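# Find cabinet drawers with broken interlocks, leave them open

## Task

The tool cabinet's four drawers are supposed to interlock, so that drawing out any one of them locks the other three. On some drawers that locking piece has fallen off, and this cannot be seen while every drawer is closed. Work out which drawers are faulty. At the end, each faulty drawer must stand open by at least a hand's width and every working drawer must be fully closed, with everything staying that way on its own: a drawer held in place only by the robot does not count.

## Robot and tools

Robot: two xArm6-style arms, left_arm and right_arm, each with six revolute joints and a parallel two-finger gripper. The names are labels only and do not match left or right in any picture. The left_arm base sits at (-0.042, +0.271, 0) m and the right_arm base at (+0.005, -0.279, 0) m, each turned slightly about z (quat_wxyz (+0.999, 0, 0, +0.047) and (+1.000, 0, 0, +0.030)).

Scene frame: origin on the table surface midway between the arms; +x points out across the table, +z up, and left_arm lies toward +y. All reported gripper positions and velocities use this frame, in metres, m/s and rad/s. The printed hand position can be somewhat off, especially with the arm stretched out.

Gripper: the fingers point along the gripper's own +z and close along its y. The reported end_effector_position is the point between the pads when closed, roughly 2 cm short of the fingertips; closing pushes the tips about 10 mm further along +z.

execute_actions, argument actions: a list holding zero or one item. An empty list just reports the current state. An item with rows (and optionally steps, 1 to 15, default 15) is a motion; each control step lasts 1/30 s, rows are used one per step, and the final row is reused if steps exceeds the row count. An item with only steps (up to 300) is a wait that sends nothing new and ends once that many steps have passed since the previous result, reply time included. Optional pictures (true/false) controls whether camera images come back; by default they do. A refused call moves nothing.

Each row is one flat list of 14 numbers covering both arms, even if only one moves: left_arm waist, shoulder, elbow, forearm roll, wrist pitch, wrist roll, opening, then the same seven for right_arm. The six joint values are absolute target angles in radians in each arm's own joint space, the same quantities printed under Joint positions, not offsets. Stated ranges per arm: waist -6.283 to 6.283, shoulder -2.059 to 2.094, elbow -3.927 to 0.192, forearm roll -6.283 to 6.283, wrist pitch -1.693 to 3.142, wrist roll -6.283 to 6.283. The true ends may differ by up to 0.010 rad. A target more than 0.010 rad beyond a stated end, and further out than the joint currently sits, gets the whole call refused; a target beyond the real end is clipped to it, and a "joint sent to its limit" line may appear (possibly about an earlier motion). Missing that line does not prove there is room left. Opening is an absolute command from -1 (closed) to +1 (fully open).

Motion behaviour: joint targets ramp at no more than 3.14 rad/s, taking 0.16 s to reach that rate, and all joints of an arm are timed to arrive together. Per step, a joint's target is kept within 0.623 rad of its measured angle, and if the targets would move the gripper more than 70 mm from where it is measured, the whole arm's targets are pulled back. So large moves need several calls. Between calls the arms keep heading for the last row sent, while you think and write too, until motion has nearly stopped or a step is HELD; after that only a new action pushes further.

Result lines: the state line gives, for each arm, end_effector_position, end_effector_quat_wxyz and velocities. Joint positions and Joint velocities list each arm's six joints (rad, rad/s) plus the finger pad gap in metres (0.084 fully open). grip_measured is the measured opening on the same -1..1 scale you command. Joint torques are total drive outputs in Joint positions order, with per-arm offset, scale and noise, nonzero even in free air. "joint command not followed" means the clearance check altered or blocked some joint targets; the rest of the row still ran. HELD marks steps where your row, or part of it, was not sent.

Gripping: to hold something, keep commanding an opening well below grip_measured; the larger the difference, the tighter the squeeze (about 24 N per pad at most for parts up to about 6 cm). Re-sending the read grip_measured still grips lightly. Snapping shut fast can press harder than intended.

zoom_image: camera (cam_head_left, cam_head_right, cam_high, cam_low, cam_left_wrist, cam_right_wrist) and region [x0, y0, x1, y1] in pixels of that camera's last full 896x504 image, origin top-left, no larger than 504 by 504. It returns a closer, sharper view and moves nothing. Calibration data (K, distortion, T_world_to_cam) is provided per camera; wrist camera poses follow the reported joints.

read_manual: section "licences" returns licence text only. finished_scene: scene, the number of the current scene; it ends that scene irreversibly and reports whether the goal holds. Replying without any tool call also ends things.

Avoid: arms striking or pressing on each other, which can end the scene; hard shoves, slamming drawers, dropping or knocking things over. A contact torque reaching a joint's load limit (waist 47, shoulder 47, elbow 28.2, forearm roll 28.2, wrist pitch 18.8, wrist roll 18.8 N m, carried load included) stops that arm, backs the joint off, freezes it 10 s and drops the rest of the call. Long holding under load heats motors: MOTOR HOT appears from 65 °C, and at 80 °C an OVER-TEMPERATURE FAULT brakes the arm until it cools. Release drawer handles before finishing so nothing depends on the robot.

Each tool is called in YAML: its name, and indented under it one key for each argument.

## Session

execute_actions:
  actions: []

Scene clock: 0.00 s of 6600.00 s.
left_arm: end_effector_position=(+0.2093, +0.2925, +0.3294) grip_measured=+1.00 end_effector_quat_wxyz=(+0.403, +0.320, +0.857, +0.037) end_effector_velocity=(+0.000, -0.000, +0.000) end_effector_angular_velocity=(-0.001, -0.000, -0.001) | right_arm: end_effector_position=(+0.0741, -0.4794, +0.2362) grip_measured=+1.00 end_effector_quat_wxyz=(-0.088, +0.941, -0.042, +0.325) end_effector_velocity=(+0.000, +0.000, -0.000) end_effector_angular_velocity=(+0.001, -0.001, +0.001)
Joint positions: left_arm=[ 0.546 -1.584 -0.201 -0.658  1.263 -1.753  0.084] | right_arm=[-1.991 -0.803 -0.423  0.559  1.637 -1.922  0.084]
Joint velocities: left_arm=[-0.     0.    -0.    -0.001  0.     0.     0.   ] | right_arm=[-0.    -0.     0.001  0.     0.001 -0.001  0.   ]
Joint torques (N m, as the arm reports them, + toward a larger angle): no reading
Motor temperatures (°C, as the motors report them): left_arm=[32 34 36 35 35 36] | right_arm=[35 35 32 32 41 32]

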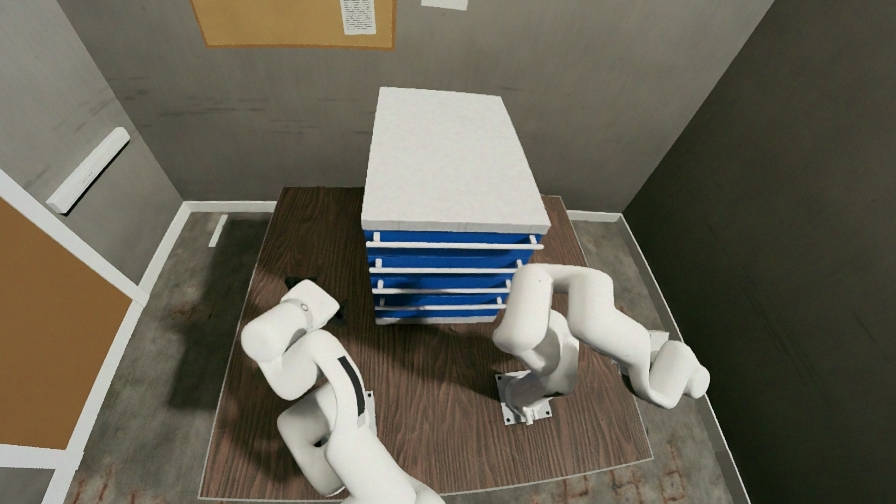

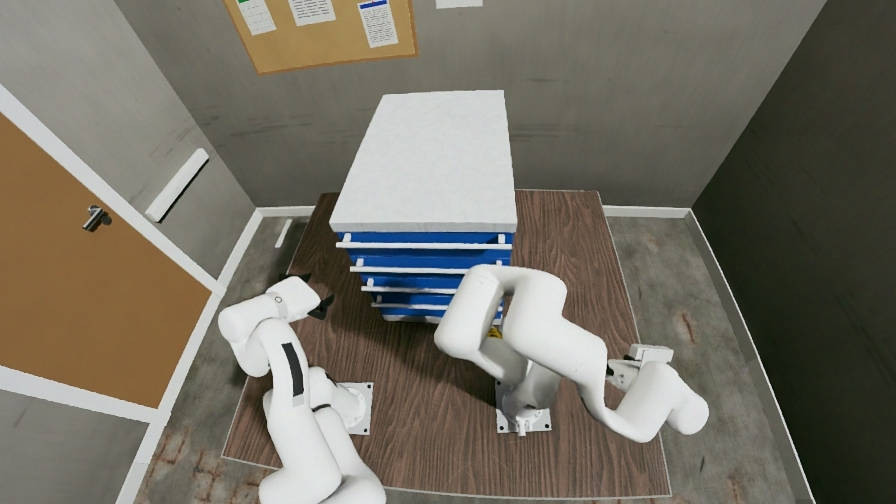

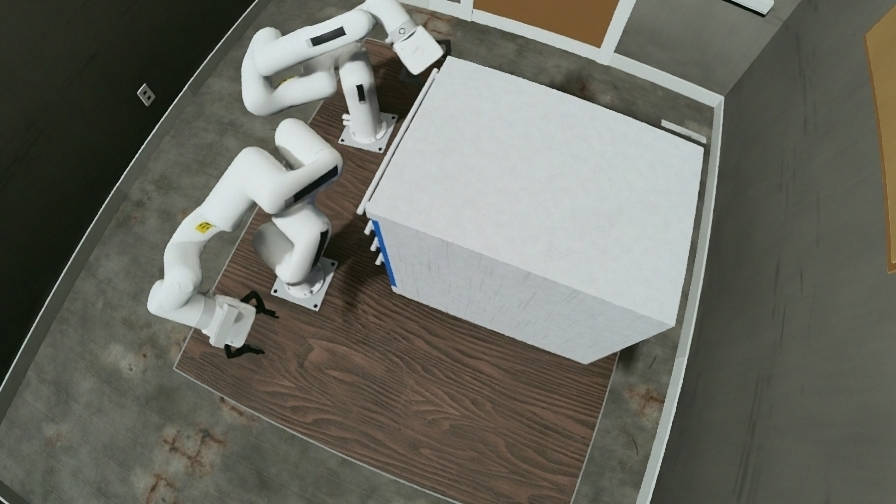

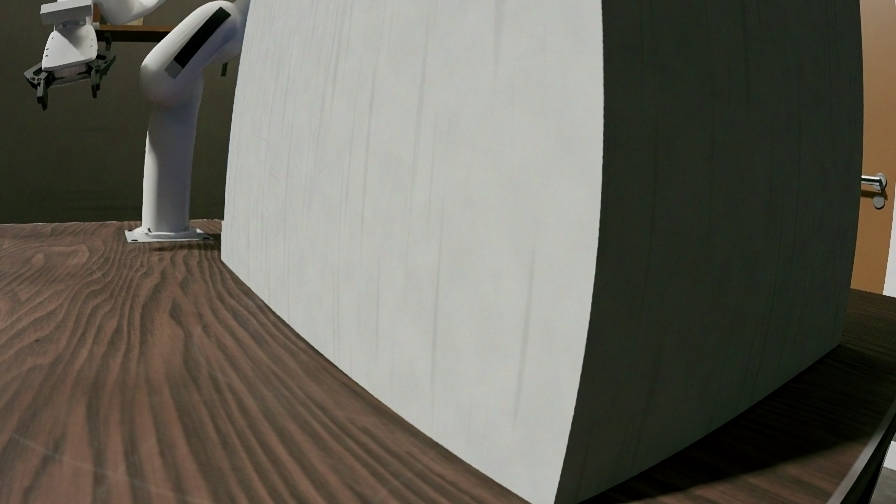

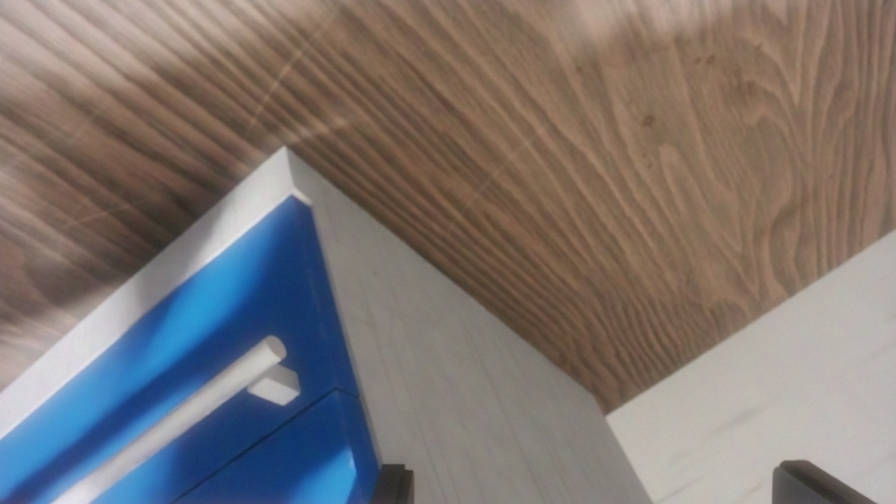

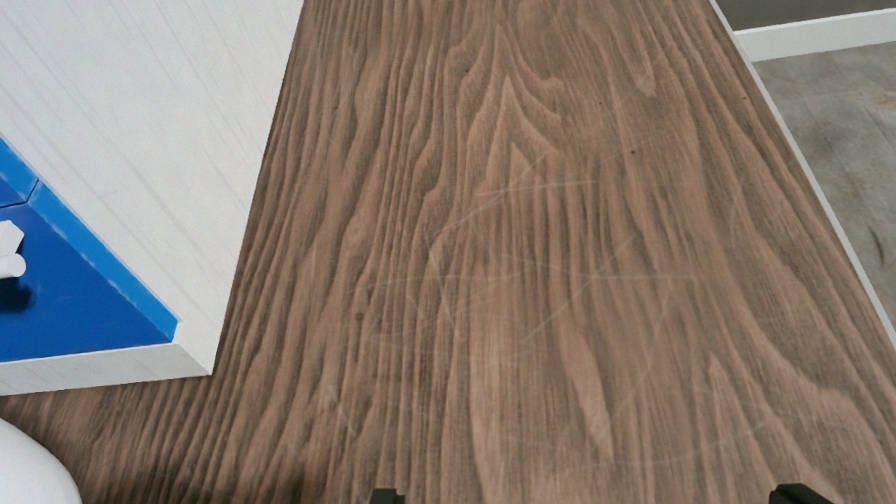

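zoom_image:
  camera: "cam_head_left"
  region: [340, 200, 580, 340]

zoom_image:
  camera: "cam_head_right"
  region: [310, 200, 550, 340]

Region (340, 200, 580, 340) of cam_head_left's 896x504 image, scaled by 2.100, with more detail than that image has; it fills the top 294 rows of this view, and the rest is white.

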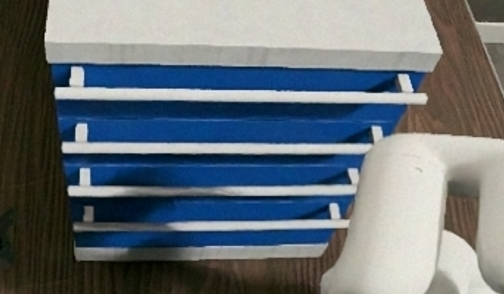

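Region (310, 200, 550, 340) of cam_head_right's 896x504 image, scaled by 2.100, with more detail than that image has; it fills the top 294 rows of this view, and the rest is white.

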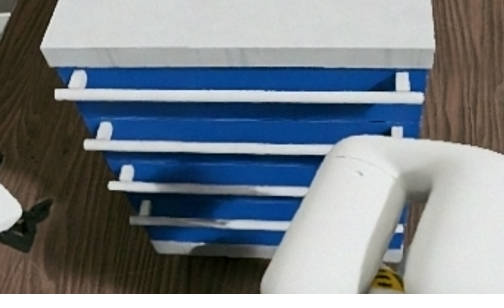

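execute_actions:
  actions:
    - {"rows": [[0.546,-0.9,-0.26,0,1.5,-0.8,1, -1.991,-0.803,-0.423,0.559,1.637,-1.922,1]], "steps": 15}
  pictures: false

execute_actions:
  actions:
    - {"rows": [[-2.43,-0.9,-0.26,0,1.5,-0.8,1, -1.991,-0.803,-0.423,0.559,1.637,-1.922,1]], "steps": 15}
  pictures: false

execute_actions:
  actions:
    - {"steps": 25}
  pictures: false

execute_actions:
  actions:
    - {"rows": [[-2.43,-0.668,-0.26,1.046,2.16,-0.807,1, -1.991,-0.803,-0.423,0.559,1.637,-1.922,1]], "steps": 15}
  pictures: false

execute_actions:
  actions:
    - {"steps": 15}

Scene clock: 96.67 s of 6600.00 s.
left_arm: end_effector_position=(+0.1062, +0.3459, +0.1745) grip_measured=+1.00 end_effector_quat_wxyz=(+0.039, +0.665, +0.739, -0.102) end_effector_velocity=(-0.320, +0.095, -0.205) end_effector_angular_velocity=(-0.206, +1.441, -2.361) | right_arm: end_effector_position=(+0.0739, -0.4794, +0.2360) grip_measured=+1.00 end_effector_quat_wxyz=(-0.089, +0.941, -0.043, +0.324) end_effector_velocity=(-0.000, -0.001, +0.000) end_effector_angular_velocity=(-0.002, +0.000, -0.001)
Joint positions: left_arm=[ 0.546 -1.023 -0.249 -0.117  1.458 -1.012  0.084] | right_arm=[-1.991 -0.803 -0.423  0.559  1.637 -1.922  0.084]
Joint velocities: left_arm=[ 0.002  1.206 -0.09   1.132  0.402  2.033 -0.   ] | right_arm=[-0.     0.    -0.001  0.    -0.     0.    -0.   ]
Joint torques (N m, as the arm reports them, + toward a larger angle): left_arm=[ -1.08  -4.51 -22.99  -1.05  -0.98  -0.94] | right_arm=[ -2.03  -2.76 -16.08   0.95  -0.78  -0.14]
Motor temperatures (°C, as the motors report them): left_arm=[32 34 41 35 35 36] | right_arm=[35 35 39 32 41 32]
Steps of this call (steps 1 to 90: nothing new was sent; then 93.17 s passed at rest; steps 91 to 105: all 15 steps of this action). Readings (joint positions):
91: left_arm=[0.546 -1.584 -0.201 -0.657 1.263 -1.753] | right_arm=[-1.991 -0.803 -0.423 0.559 1.637 -1.922]
92: left_arm=[0.546 -1.576 -0.203 -0.648 1.267 -1.743] | right_arm=[-1.991 -0.803 -0.423 0.559 1.637 -1.922]
94: left_arm=[0.546 -1.510 -0.213 -0.580 1.293 -1.674] | right_arm=[-1.991 -0.803 -0.423 0.559 1.637 -1.922]
98: left_arm=[0.546 -1.322 -0.224 -0.400 1.357 -1.479] | right_arm=[-1.991 -0.803 -0.423 0.559 1.637 -1.922]
105: the state above

Scene clock: 97.17 s of 6600.00 s.
left_arm: end_effector_position=(+0.0957, +0.2279, +0.1584) grip_measured=+1.00 end_effector_quat_wxyz=(-0.085, +0.954, +0.252, -0.142) end_effector_velocity=(-0.100, -0.304, -0.004) end_effector_angular_velocity=(+0.020, +0.032, -2.308) | right_arm: end_effector_position=(+0.0739, -0.4794, +0.2360) grip_measured=+1.00 end_effector_quat_wxyz=(-0.089, +0.941, -0.043, +0.324) end_effector_velocity=(+0.000, +0.000, +0.000) end_effector_angular_velocity=(+0.001, -0.001, -0.000)
Joint positions: left_arm=[-0.387 -0.905 -0.26  -0.005  1.498 -0.808  0.084] | right_arm=[-1.991 -0.803 -0.423  0.559  1.637 -1.922  0.084]
Joint velocities: left_arm=[-2.261  0.028  0.     0.025  0.008  0.04  -0.   ] | right_arm=[-0.     0.    -0.     0.     0.001  0.    -0.   ]
Joint torques (N m, as the arm reports them, + toward a larger angle): left_arm=[ -0.88  -1.79 -21.39   0.01  -0.22  -0.4 ] | right_arm=[ -1.88  -2.52 -16.26   1.07  -0.79  -0.16]
Motor temperatures (°C, as the motors report them): left_arm=[32 34 41 35 35 36] | right_arm=[35 35 39 32 41 32]
Steps of this call (steps 1 to 15: all 15 steps of this action). Readings (joint positions):
1: left_arm=[0.546 -0.985 -0.252 -0.082 1.471 -0.949] | right_arm=[-1.991 -0.803 -0.423 0.559 1.637 -1.922]
2: left_arm=[0.538 -0.956 -0.254 -0.055 1.480 -0.899] | right_arm=[-1.991 -0.803 -0.423 0.559 1.637 -1.922]
4: left_arm=[0.472 -0.932 -0.255 -0.032 1.488 -0.853] | right_arm=[-1.991 -0.803 -0.423 0.559 1.637 -1.922]
8: left_arm=[0.150 -0.918 -0.260 -0.017 1.494 -0.827] | right_arm=[-1.991 -0.803 -0.423 0.559 1.637 -1.922]
15: the state above

Scene clock: 98.00 s of 6600.00 s.
left_arm: end_effector_position=(-0.1215, +0.1516, +0.1576) grip_measured=+1.00 end_effector_quat_wxyz=(-0.168, +0.767, -0.619, -0.016) end_effector_velocity=(-0.230, +0.154, -0.000) end_effector_angular_velocity=(+0.004, +0.001, -1.926) | right_arm: end_effector_position=(+0.0739, -0.4794, +0.2360) grip_measured=+1.00 end_effector_quat_wxyz=(-0.089, +0.941, -0.043, +0.324) end_effector_velocity=(-0.000, +0.000, -0.000) end_effector_angular_velocity=(+0.000, +0.001, -0.000)
Joint positions: left_arm=[-2.253 -0.9   -0.26  -0.     1.5   -0.8    0.084] | right_arm=[-1.991 -0.803 -0.423  0.559  1.637 -1.922  0.084]
Joint velocities: left_arm=[-1.926  0.001 -0.    -0.003  0.002  0.001 -0.   ] | right_arm=[-0.    -0.     0.001 -0.001 -0.001 -0.001  0.   ]
Joint torques (N m, as the arm reports them, + toward a larger angle): left_arm=[  9.2   -2.02 -21.35   0.01  -0.36  -0.37] | right_arm=[ -2.26  -2.54 -16.4    1.14  -0.65  -0.09]
Motor temperatures (°C, as the motors report them): left_arm=[32 34 41 35 35 36] | right_arm=[35 35 39 32 41 32]
Steps of this call (steps 1 to 25: the robot went on to your last target). Readings (joint positions):
1: left_arm=[-0.462 -0.905 -0.260 -0.004 1.499 -0.806] | right_arm=[-1.991 -0.803 -0.423 0.559 1.637 -1.922]
2: left_arm=[-0.537 -0.904 -0.260 -0.003 1.499 -0.805] | right_arm=[-1.991 -0.803 -0.423 0.559 1.637 -1.922]
4: left_arm=[-0.688 -0.903 -0.260 -0.002 1.499 -0.804] | right_arm=[-1.991 -0.803 -0.423 0.559 1.637 -1.922]
8: left_arm=[-0.988 -0.901 -0.260 -0.001 1.500 -0.802] | right_arm=[-1.991 -0.803 -0.423 0.559 1.637 -1.922]
25: the state above

Scene clock: 98.50 s of 6600.00 s.
left_arm: end_effector_position=(+0.0482, +0.1326, +0.2358) grip_measured=+1.00 end_effector_quat_wxyz=(+0.453, -0.587, +0.591, -0.318) end_effector_velocity=(+0.250, -0.224, +0.350) end_effector_angular_velocity=(-0.506, -1.860, -0.619) | right_arm: end_effector_position=(+0.0739, -0.4794, +0.2360) grip_measured=+1.00 end_effector_quat_wxyz=(-0.089, +0.941, -0.043, +0.324) end_effector_velocity=(+0.000, +0.001, +0.000) end_effector_angular_velocity=(+0.002, -0.002, +0.001)
Joint positions: left_arm=[-2.41  -0.73  -0.259  0.66   1.981 -0.805  0.084] | right_arm=[-1.991 -0.803 -0.423  0.559  1.637 -1.922  0.084]
Joint velocities: left_arm=[-0.084  0.274 -0.005  1.72   0.793 -0.008  0.   ] | right_arm=[-0.     0.    -0.     0.001  0.003  0.     0.   ]
Joint torques (N m, as the arm reports them, + toward a larger angle): left_arm=[ -1.51  -2.84 -19.77   1.34   1.34  -0.35] | right_arm=[ -1.78  -2.67 -16.27   0.96  -0.75  -0.42]
Motor temperatures (°C, as the motors report them): left_arm=[32 34 41 35 35 36] | right_arm=[35 35 39 32 41 32]
Steps of this call (steps 1 to 15: all 15 steps of this action). Readings (joint positions):
1: left_arm=[-2.312 -0.900 -0.260 -0.000 1.500 -0.800] | right_arm=[-1.991 -0.803 -0.423 0.559 1.637 -1.922]
2: left_arm=[-2.356 -0.898 -0.260 0.006 1.508 -0.800] | right_arm=[-1.991 -0.803 -0.423 0.559 1.637 -1.922]
4: left_arm=[-2.388 -0.875 -0.262 0.069 1.571 -0.801] | right_arm=[-1.991 -0.803 -0.423 0.559 1.637 -1.922]
8: left_arm=[-2.388 -0.806 -0.258 0.275 1.761 -0.803] | right_arm=[-1.991 -0.803 -0.423 0.559 1.637 -1.922]
15: the state above

Scene clock: 99.00 s of 6600.00 s.
left_arm: end_effector_position=(+0.0805, +0.0845, +0.3249) grip_measured=+1.00 end_effector_quat_wxyz=(+0.500, -0.501, +0.500, -0.499) end_effector_velocity=(-0.000, -0.002, +0.003) end_effector_angular_velocity=(-0.005, -0.010, -0.006) | right_arm: end_effector_position=(+0.0739, -0.4794, +0.2360) grip_measured=+1.00 end_effector_quat_wxyz=(-0.089, +0.941, -0.043, +0.324) end_effector_velocity=(+0.000, +0.000, -0.000) end_effector_angular_velocity=(+0.001, -0.001, +0.001)
Joint positions: left_arm=[-2.43  -0.668 -0.26   1.044  2.159 -0.807  0.084] | right_arm=[-1.991 -0.803 -0.423  0.559  1.637 -1.922  0.084]
Joint velocities: left_arm=[-0.001  0.002 -0.001  0.012  0.003  0.    -0.   ] | right_arm=[ 0.    -0.     0.001  0.     0.001 -0.001 -0.   ]
Joint torques (N m, as the arm reports them, + toward a larger angle): left_arm=[ -1.06  -4.07 -18.57   1.64   1.96  -0.36] | right_arm=[ -2.01  -2.18 -16.1    1.1   -0.66  -0.18]
Motor temperatures (°C, as the motors report them): left_arm=[32 34 41 35 35 36] | right_arm=[35 35 39 32 41 32]
Steps of this call (steps 1 to 15: the robot went on to your last target). Readings (joint positions):
1: left_arm=[-2.413 -0.721 -0.260 0.717 2.007 -0.805] | right_arm=[-1.991 -0.803 -0.423 0.559 1.637 -1.922]
2: left_arm=[-2.416 -0.712 -0.260 0.775 2.034 -0.806] | right_arm=[-1.991 -0.803 -0.423 0.559 1.637 -1.922]
4: left_arm=[-2.422 -0.693 -0.260 0.888 2.086 -0.806] | right_arm=[-1.991 -0.803 -0.423 0.559 1.637 -1.922]
8: left_arm=[-2.429 -0.671 -0.261 1.024 2.149 -0.807] | right_arm=[-1.991 -0.803 -0.423 0.559 1.637 -1.922]
15: the state above
camera_calibration (this result's frames):
cam_left_wrist: T_world_to_cam=[[0.0036949, -0.000778978, -0.999993, 0.355823], [-0.0159019, 0.999873, -0.000837641, -0.0210172], [0.999867, 0.0159049, 0.00368205, 0.0488689], [0, 0, 0, 1]] pos_world=[-0.0505113, 0.0205144, 0.355623]
cam_right_wrist: T_world_to_cam=[[-0.0234484, -0.983533, -0.1792, -0.395807], [-0.783398, 0.129435, -0.607893, 0.329171], [0.621078, 0.126131, -0.773533, 0.329851], [0, 0, 0, 1]] pos_world=[0.0437273, -0.473499, 0.384323]

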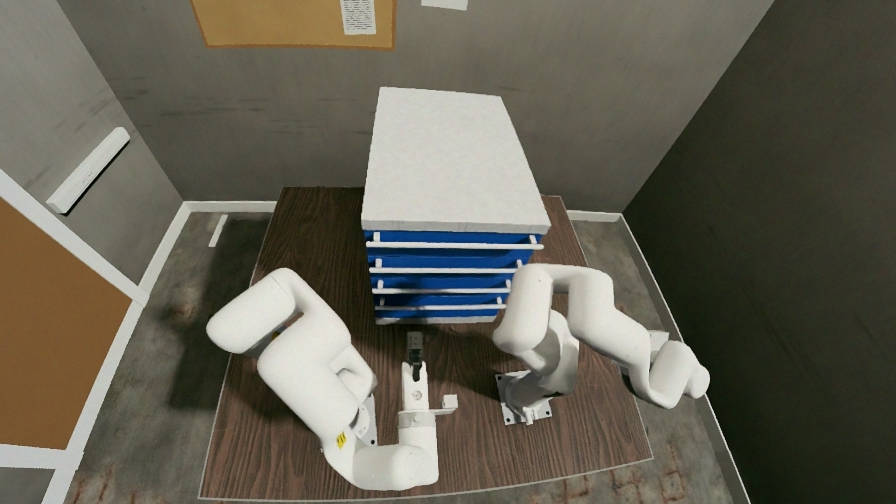

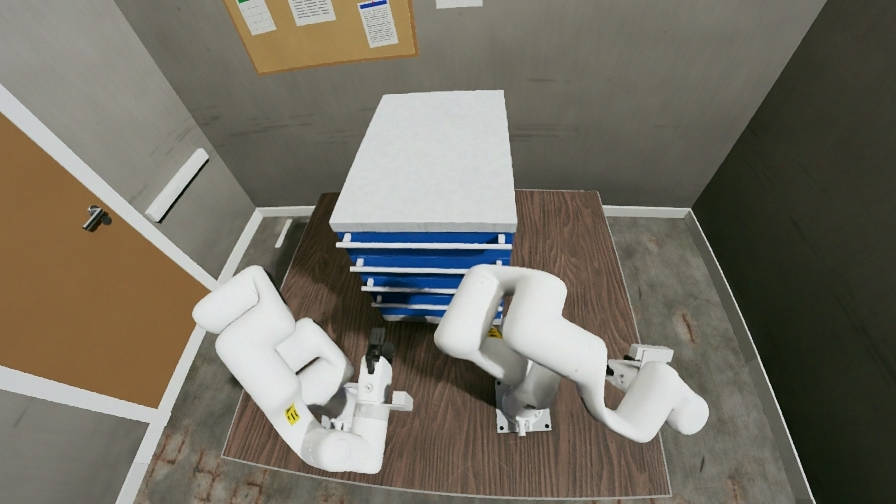

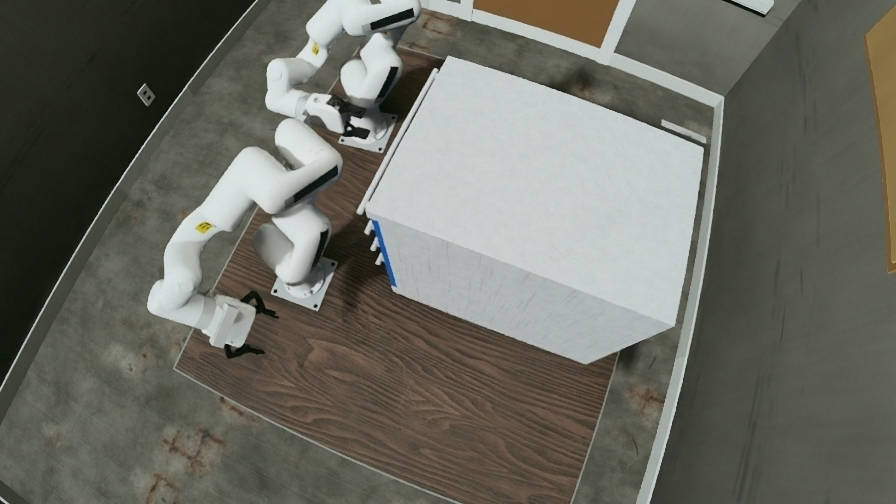

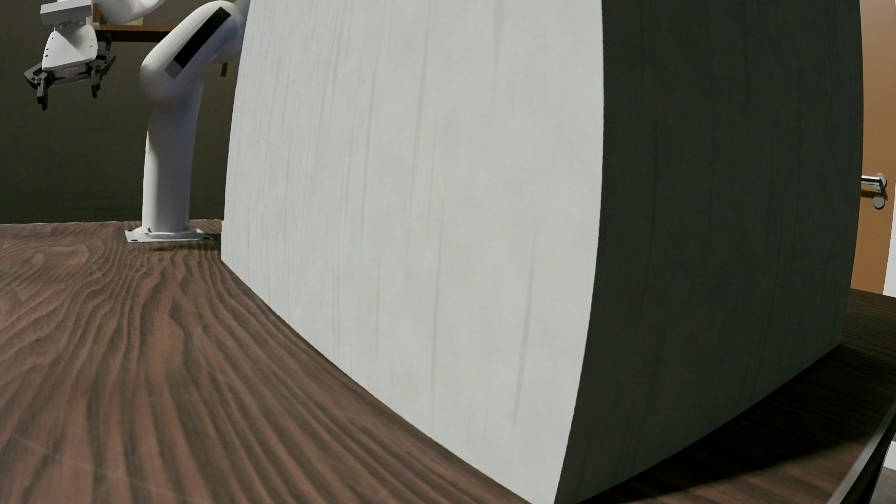

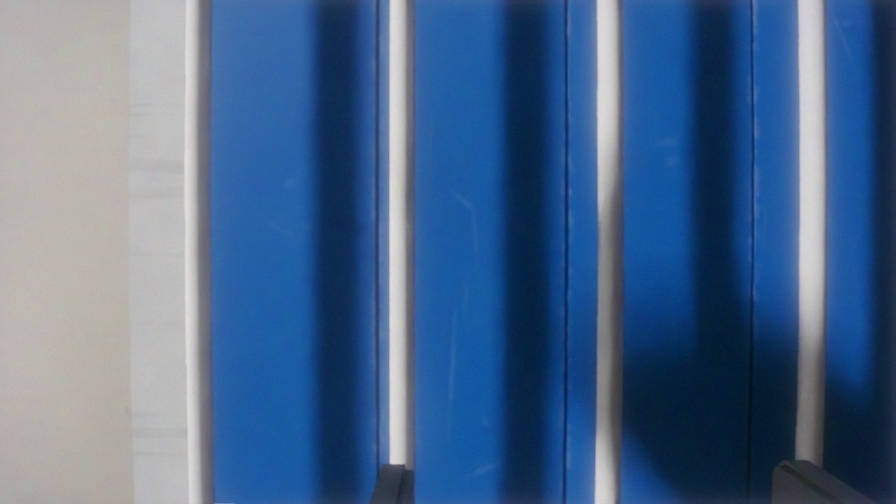

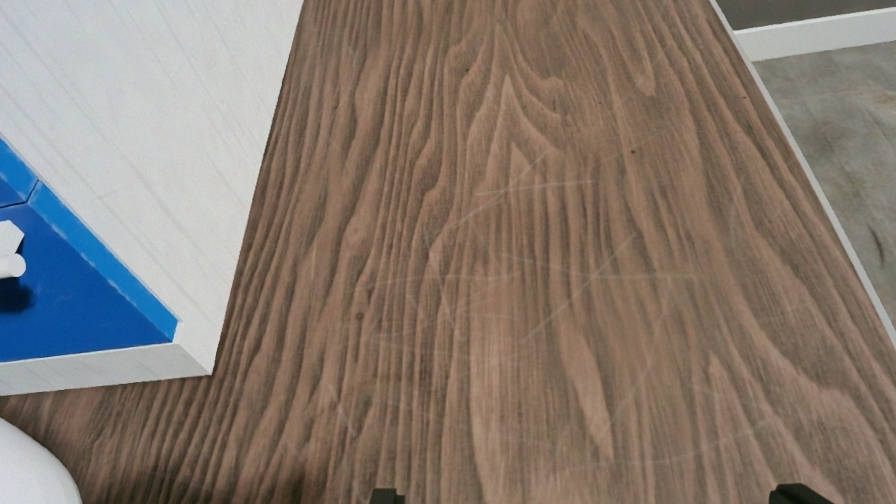

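execute_actions:
  actions:
    - {"rows": [[-2.332,-0.2611,-0.2346,0.9648,1.8695,-1.169,1, -1.991,-0.803,-0.423,0.559,1.637,-1.922,1]], "steps": 15}
  pictures: false

execute_actions:
  actions:
    - {"steps": 10}

Scene clock: 108.63 s of 6600.00 s.
left_arm: end_effector_position=(+0.0798, +0.0763, +0.2222) grip_measured=+1.00 end_effector_quat_wxyz=(+0.500, -0.500, +0.500, -0.500) end_effector_velocity=(-0.003, -0.004, -0.008) end_effector_angular_velocity=(-0.034, +0.026, -0.001) | right_arm: end_effector_position=(+0.0739, -0.4794, +0.2360) grip_measured=+1.00 end_effector_quat_wxyz=(-0.089, +0.941, -0.043, +0.324) end_effector_velocity=(-0.000, +0.000, -0.000) end_effector_angular_velocity=(+0.001, +0.000, +0.000)
Joint positions: left_arm=[-2.333 -0.264 -0.235  0.966  1.872 -1.166  0.084] | right_arm=[-1.991 -0.803 -0.423  0.559  1.637 -1.922  0.084]
Joint velocities: left_arm=[ 0.007  0.021 -0.014 -0.005 -0.032 -0.041 -0.   ] | right_arm=[ 0.     0.     0.001 -0.001  0.    -0.    -0.   ]
Joint torques (N m, as the arm reports them, + toward a larger angle): left_arm=[ -1.23  -9.28 -13.41   0.68   2.23  -0.31] | right_arm=[ -2.2   -2.73 -16.13   1.06  -0.56  -0.22]
Motor temperatures (°C, as the motors report them): left_arm=[32 34 40 35 35 36] | right_arm=[35 35 39 32 41 32]
Steps of this call (steps 1 to 15: the robot went on to your last target; steps 16 to 90: nothing new was sent; then 6.13 s passed at rest; steps 91 to 105: all 15 steps of this action). Readings (joint positions):
91: left_arm=[-2.430 -0.667 -0.260 1.046 2.159 -0.808] | right_arm=[-1.991 -0.803 -0.423 0.559 1.637 -1.922]
92: left_arm=[-2.428 -0.660 -0.260 1.044 2.153 -0.816] | right_arm=[-1.991 -0.803 -0.423 0.559 1.637 -1.922]
94: left_arm=[-2.411 -0.592 -0.258 1.031 2.102 -0.880] | right_arm=[-1.991 -0.803 -0.423 0.559 1.637 -1.922]
98: left_arm=[-2.359 -0.373 -0.240 0.987 1.951 -1.067] | right_arm=[-1.991 -0.803 -0.423 0.559 1.637 -1.922]
105: the state above

Scene clock: 108.97 s of 6600.00 s.
left_arm: end_effector_position=(+0.0798, +0.0764, +0.2214) grip_measured=+1.00 end_effector_quat_wxyz=(+0.500, -0.500, +0.500, -0.500) end_effector_velocity=(+0.000, +0.001, -0.001) end_effector_angular_velocity=(+0.004, -0.001, -0.000) | right_arm: end_effector_position=(+0.0739, -0.4794, +0.2360) grip_measured=+1.00 end_effector_quat_wxyz=(-0.089, +0.941, -0.043, +0.324) end_effector_velocity=(+0.000, +0.001, -0.000) end_effector_angular_velocity=(+0.002, -0.001, +0.001)
Joint positions: left_arm=[-2.332 -0.262 -0.235  0.965  1.87  -1.169  0.084] | right_arm=[-1.991 -0.803 -0.423  0.559  1.637 -1.922  0.084]
Joint velocities: left_arm=[ 0.     0.004  0.002 -0.    -0.002 -0.001  0.   ] | right_arm=[ 0.    -0.     0.001 -0.     0.001  0.     0.   ]
Joint torques (N m, as the arm reports them, + toward a larger angle): left_arm=[ -1.    -9.27 -13.59   0.89   2.38  -0.31] | right_arm=[ -2.02  -2.82 -16.23   1.03  -0.6   -0.05]
Motor temperatures (°C, as the motors report them): left_arm=[32 34 40 35 35 36] | right_arm=[35 35 39 32 41 32]
Steps of this call (steps 1 to 10: the robot went on to your last target). Readings (joint positions):
1: left_arm=[-2.333 -0.264 -0.235 0.965 1.871 -1.167] | right_arm=[-1.991 -0.803 -0.423 0.559 1.637 -1.922]
2: left_arm=[-2.332 -0.264 -0.235 0.965 1.871 -1.168] | right_arm=[-1.991 -0.803 -0.423 0.559 1.637 -1.922]
4: left_arm=[-2.332 -0.263 -0.235 0.965 1.870 -1.168] | right_arm=[-1.991 -0.803 -0.423 0.559 1.637 -1.922]
8: left_arm=[-2.332 -0.262 -0.235 0.965 1.870 -1.169] | right_arm=[-1.991 -0.803 -0.423 0.559 1.637 -1.922]
10: the state above
camera_calibration (this result's frames):
cam_left_wrist: T_world_to_cam=[[0.00520529, -0.000429419, -0.999986, 0.252129], [-0.0126067, 0.99992, -0.000495013, -0.0134359], [0.999907, 0.0126091, 0.00519946, 0.0498977], [0, 0, 0, 1]] pos_world=[-0.0513749, 0.0129139, 0.25186]
cam_right_wrist: T_world_to_cam=[[-0.0234484, -0.983533, -0.179199, -0.395807], [-0.783398, 0.129435, -0.607893, 0.329171], [0.621078, 0.12613, -0.773533, 0.329851], [0, 0, 0, 1]] pos_world=[0.0437273, -0.473499, 0.384323]

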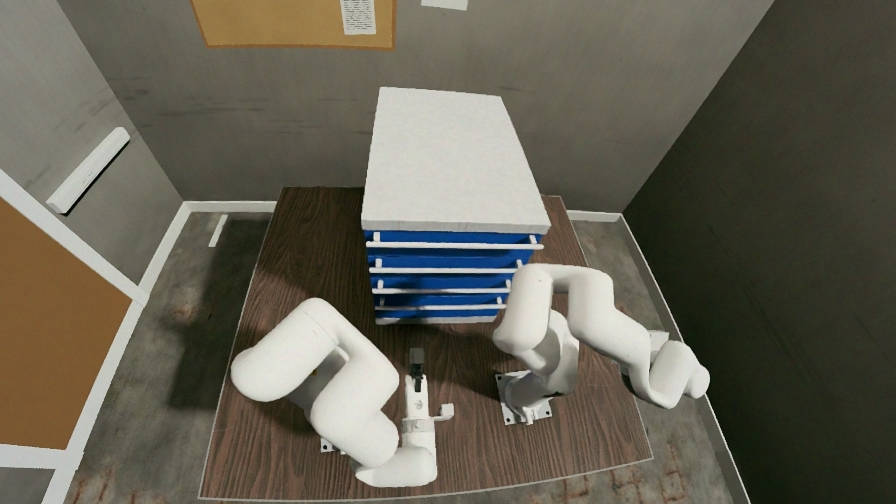

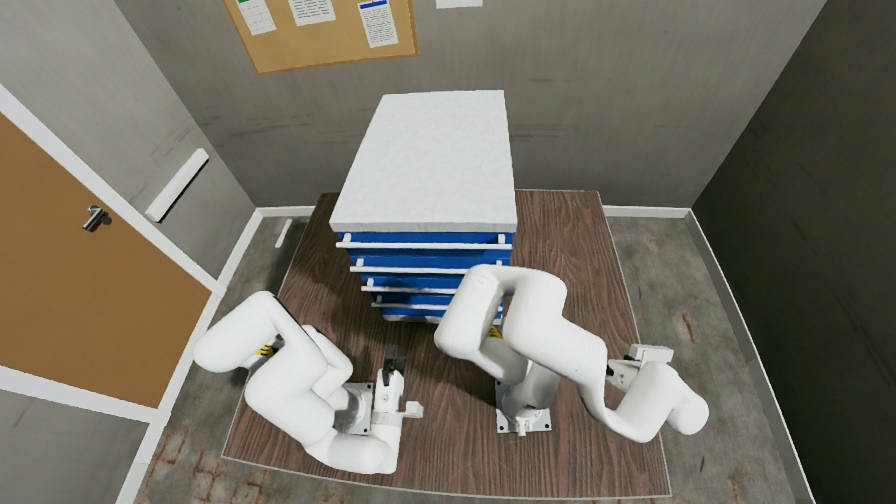

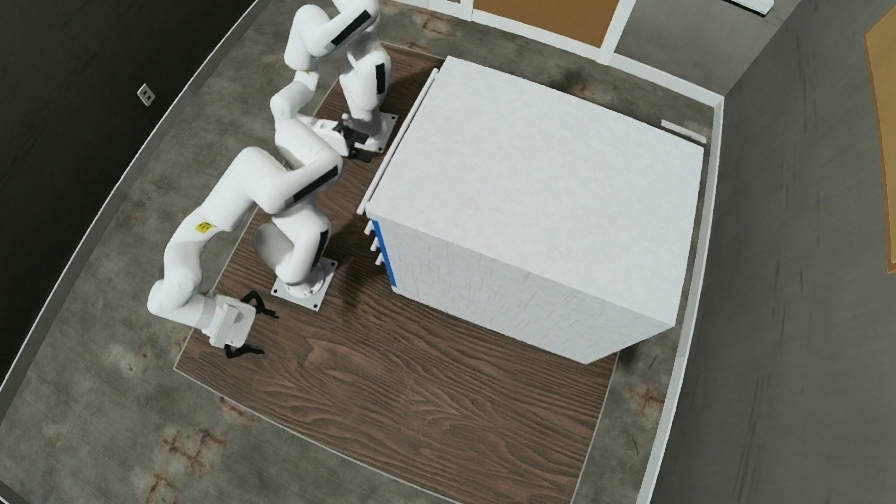

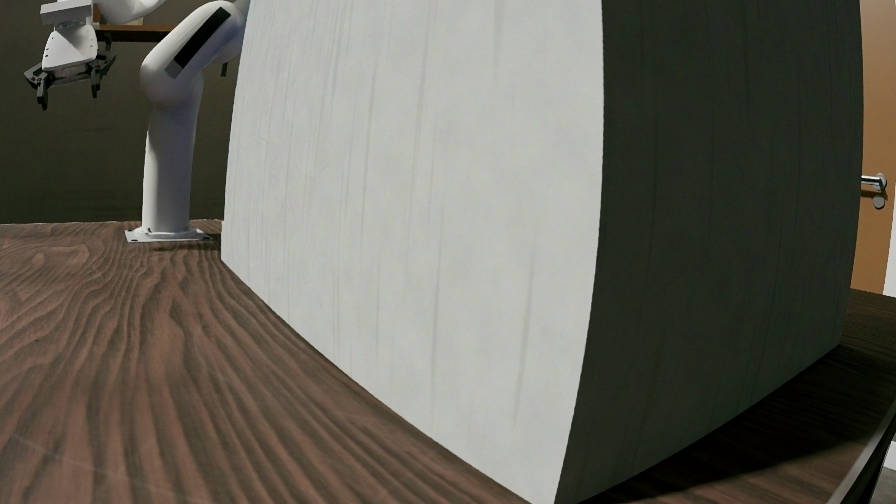

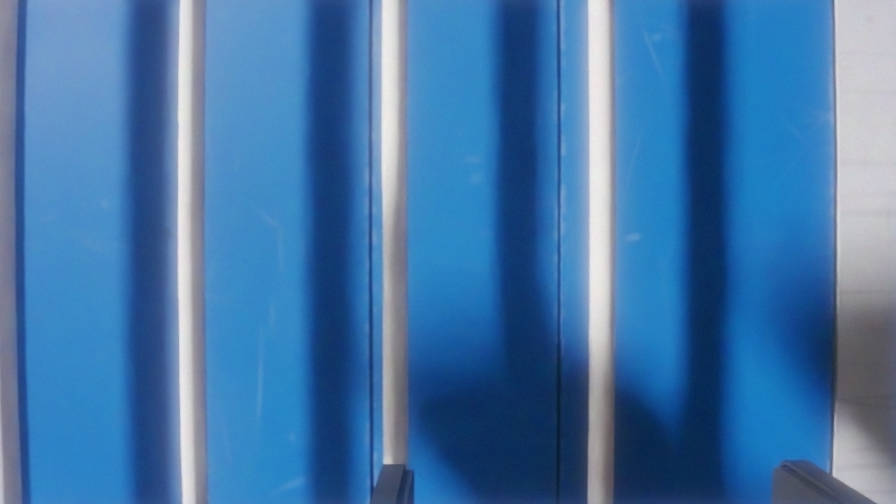

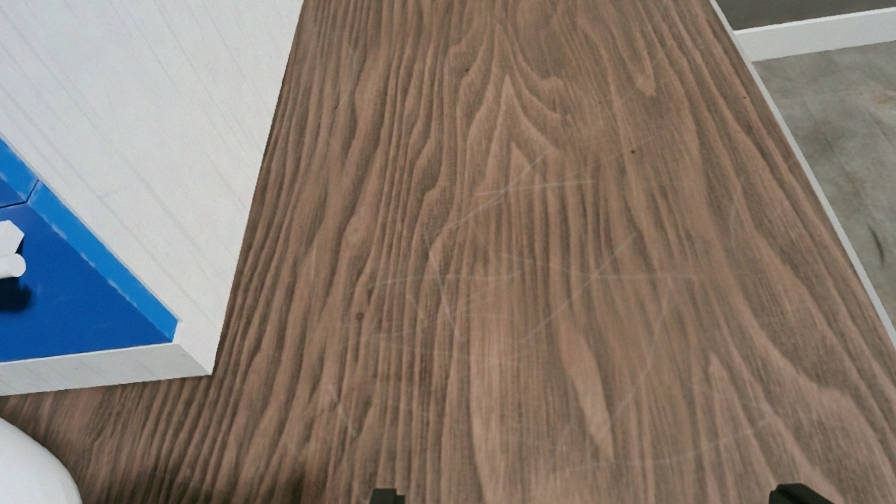

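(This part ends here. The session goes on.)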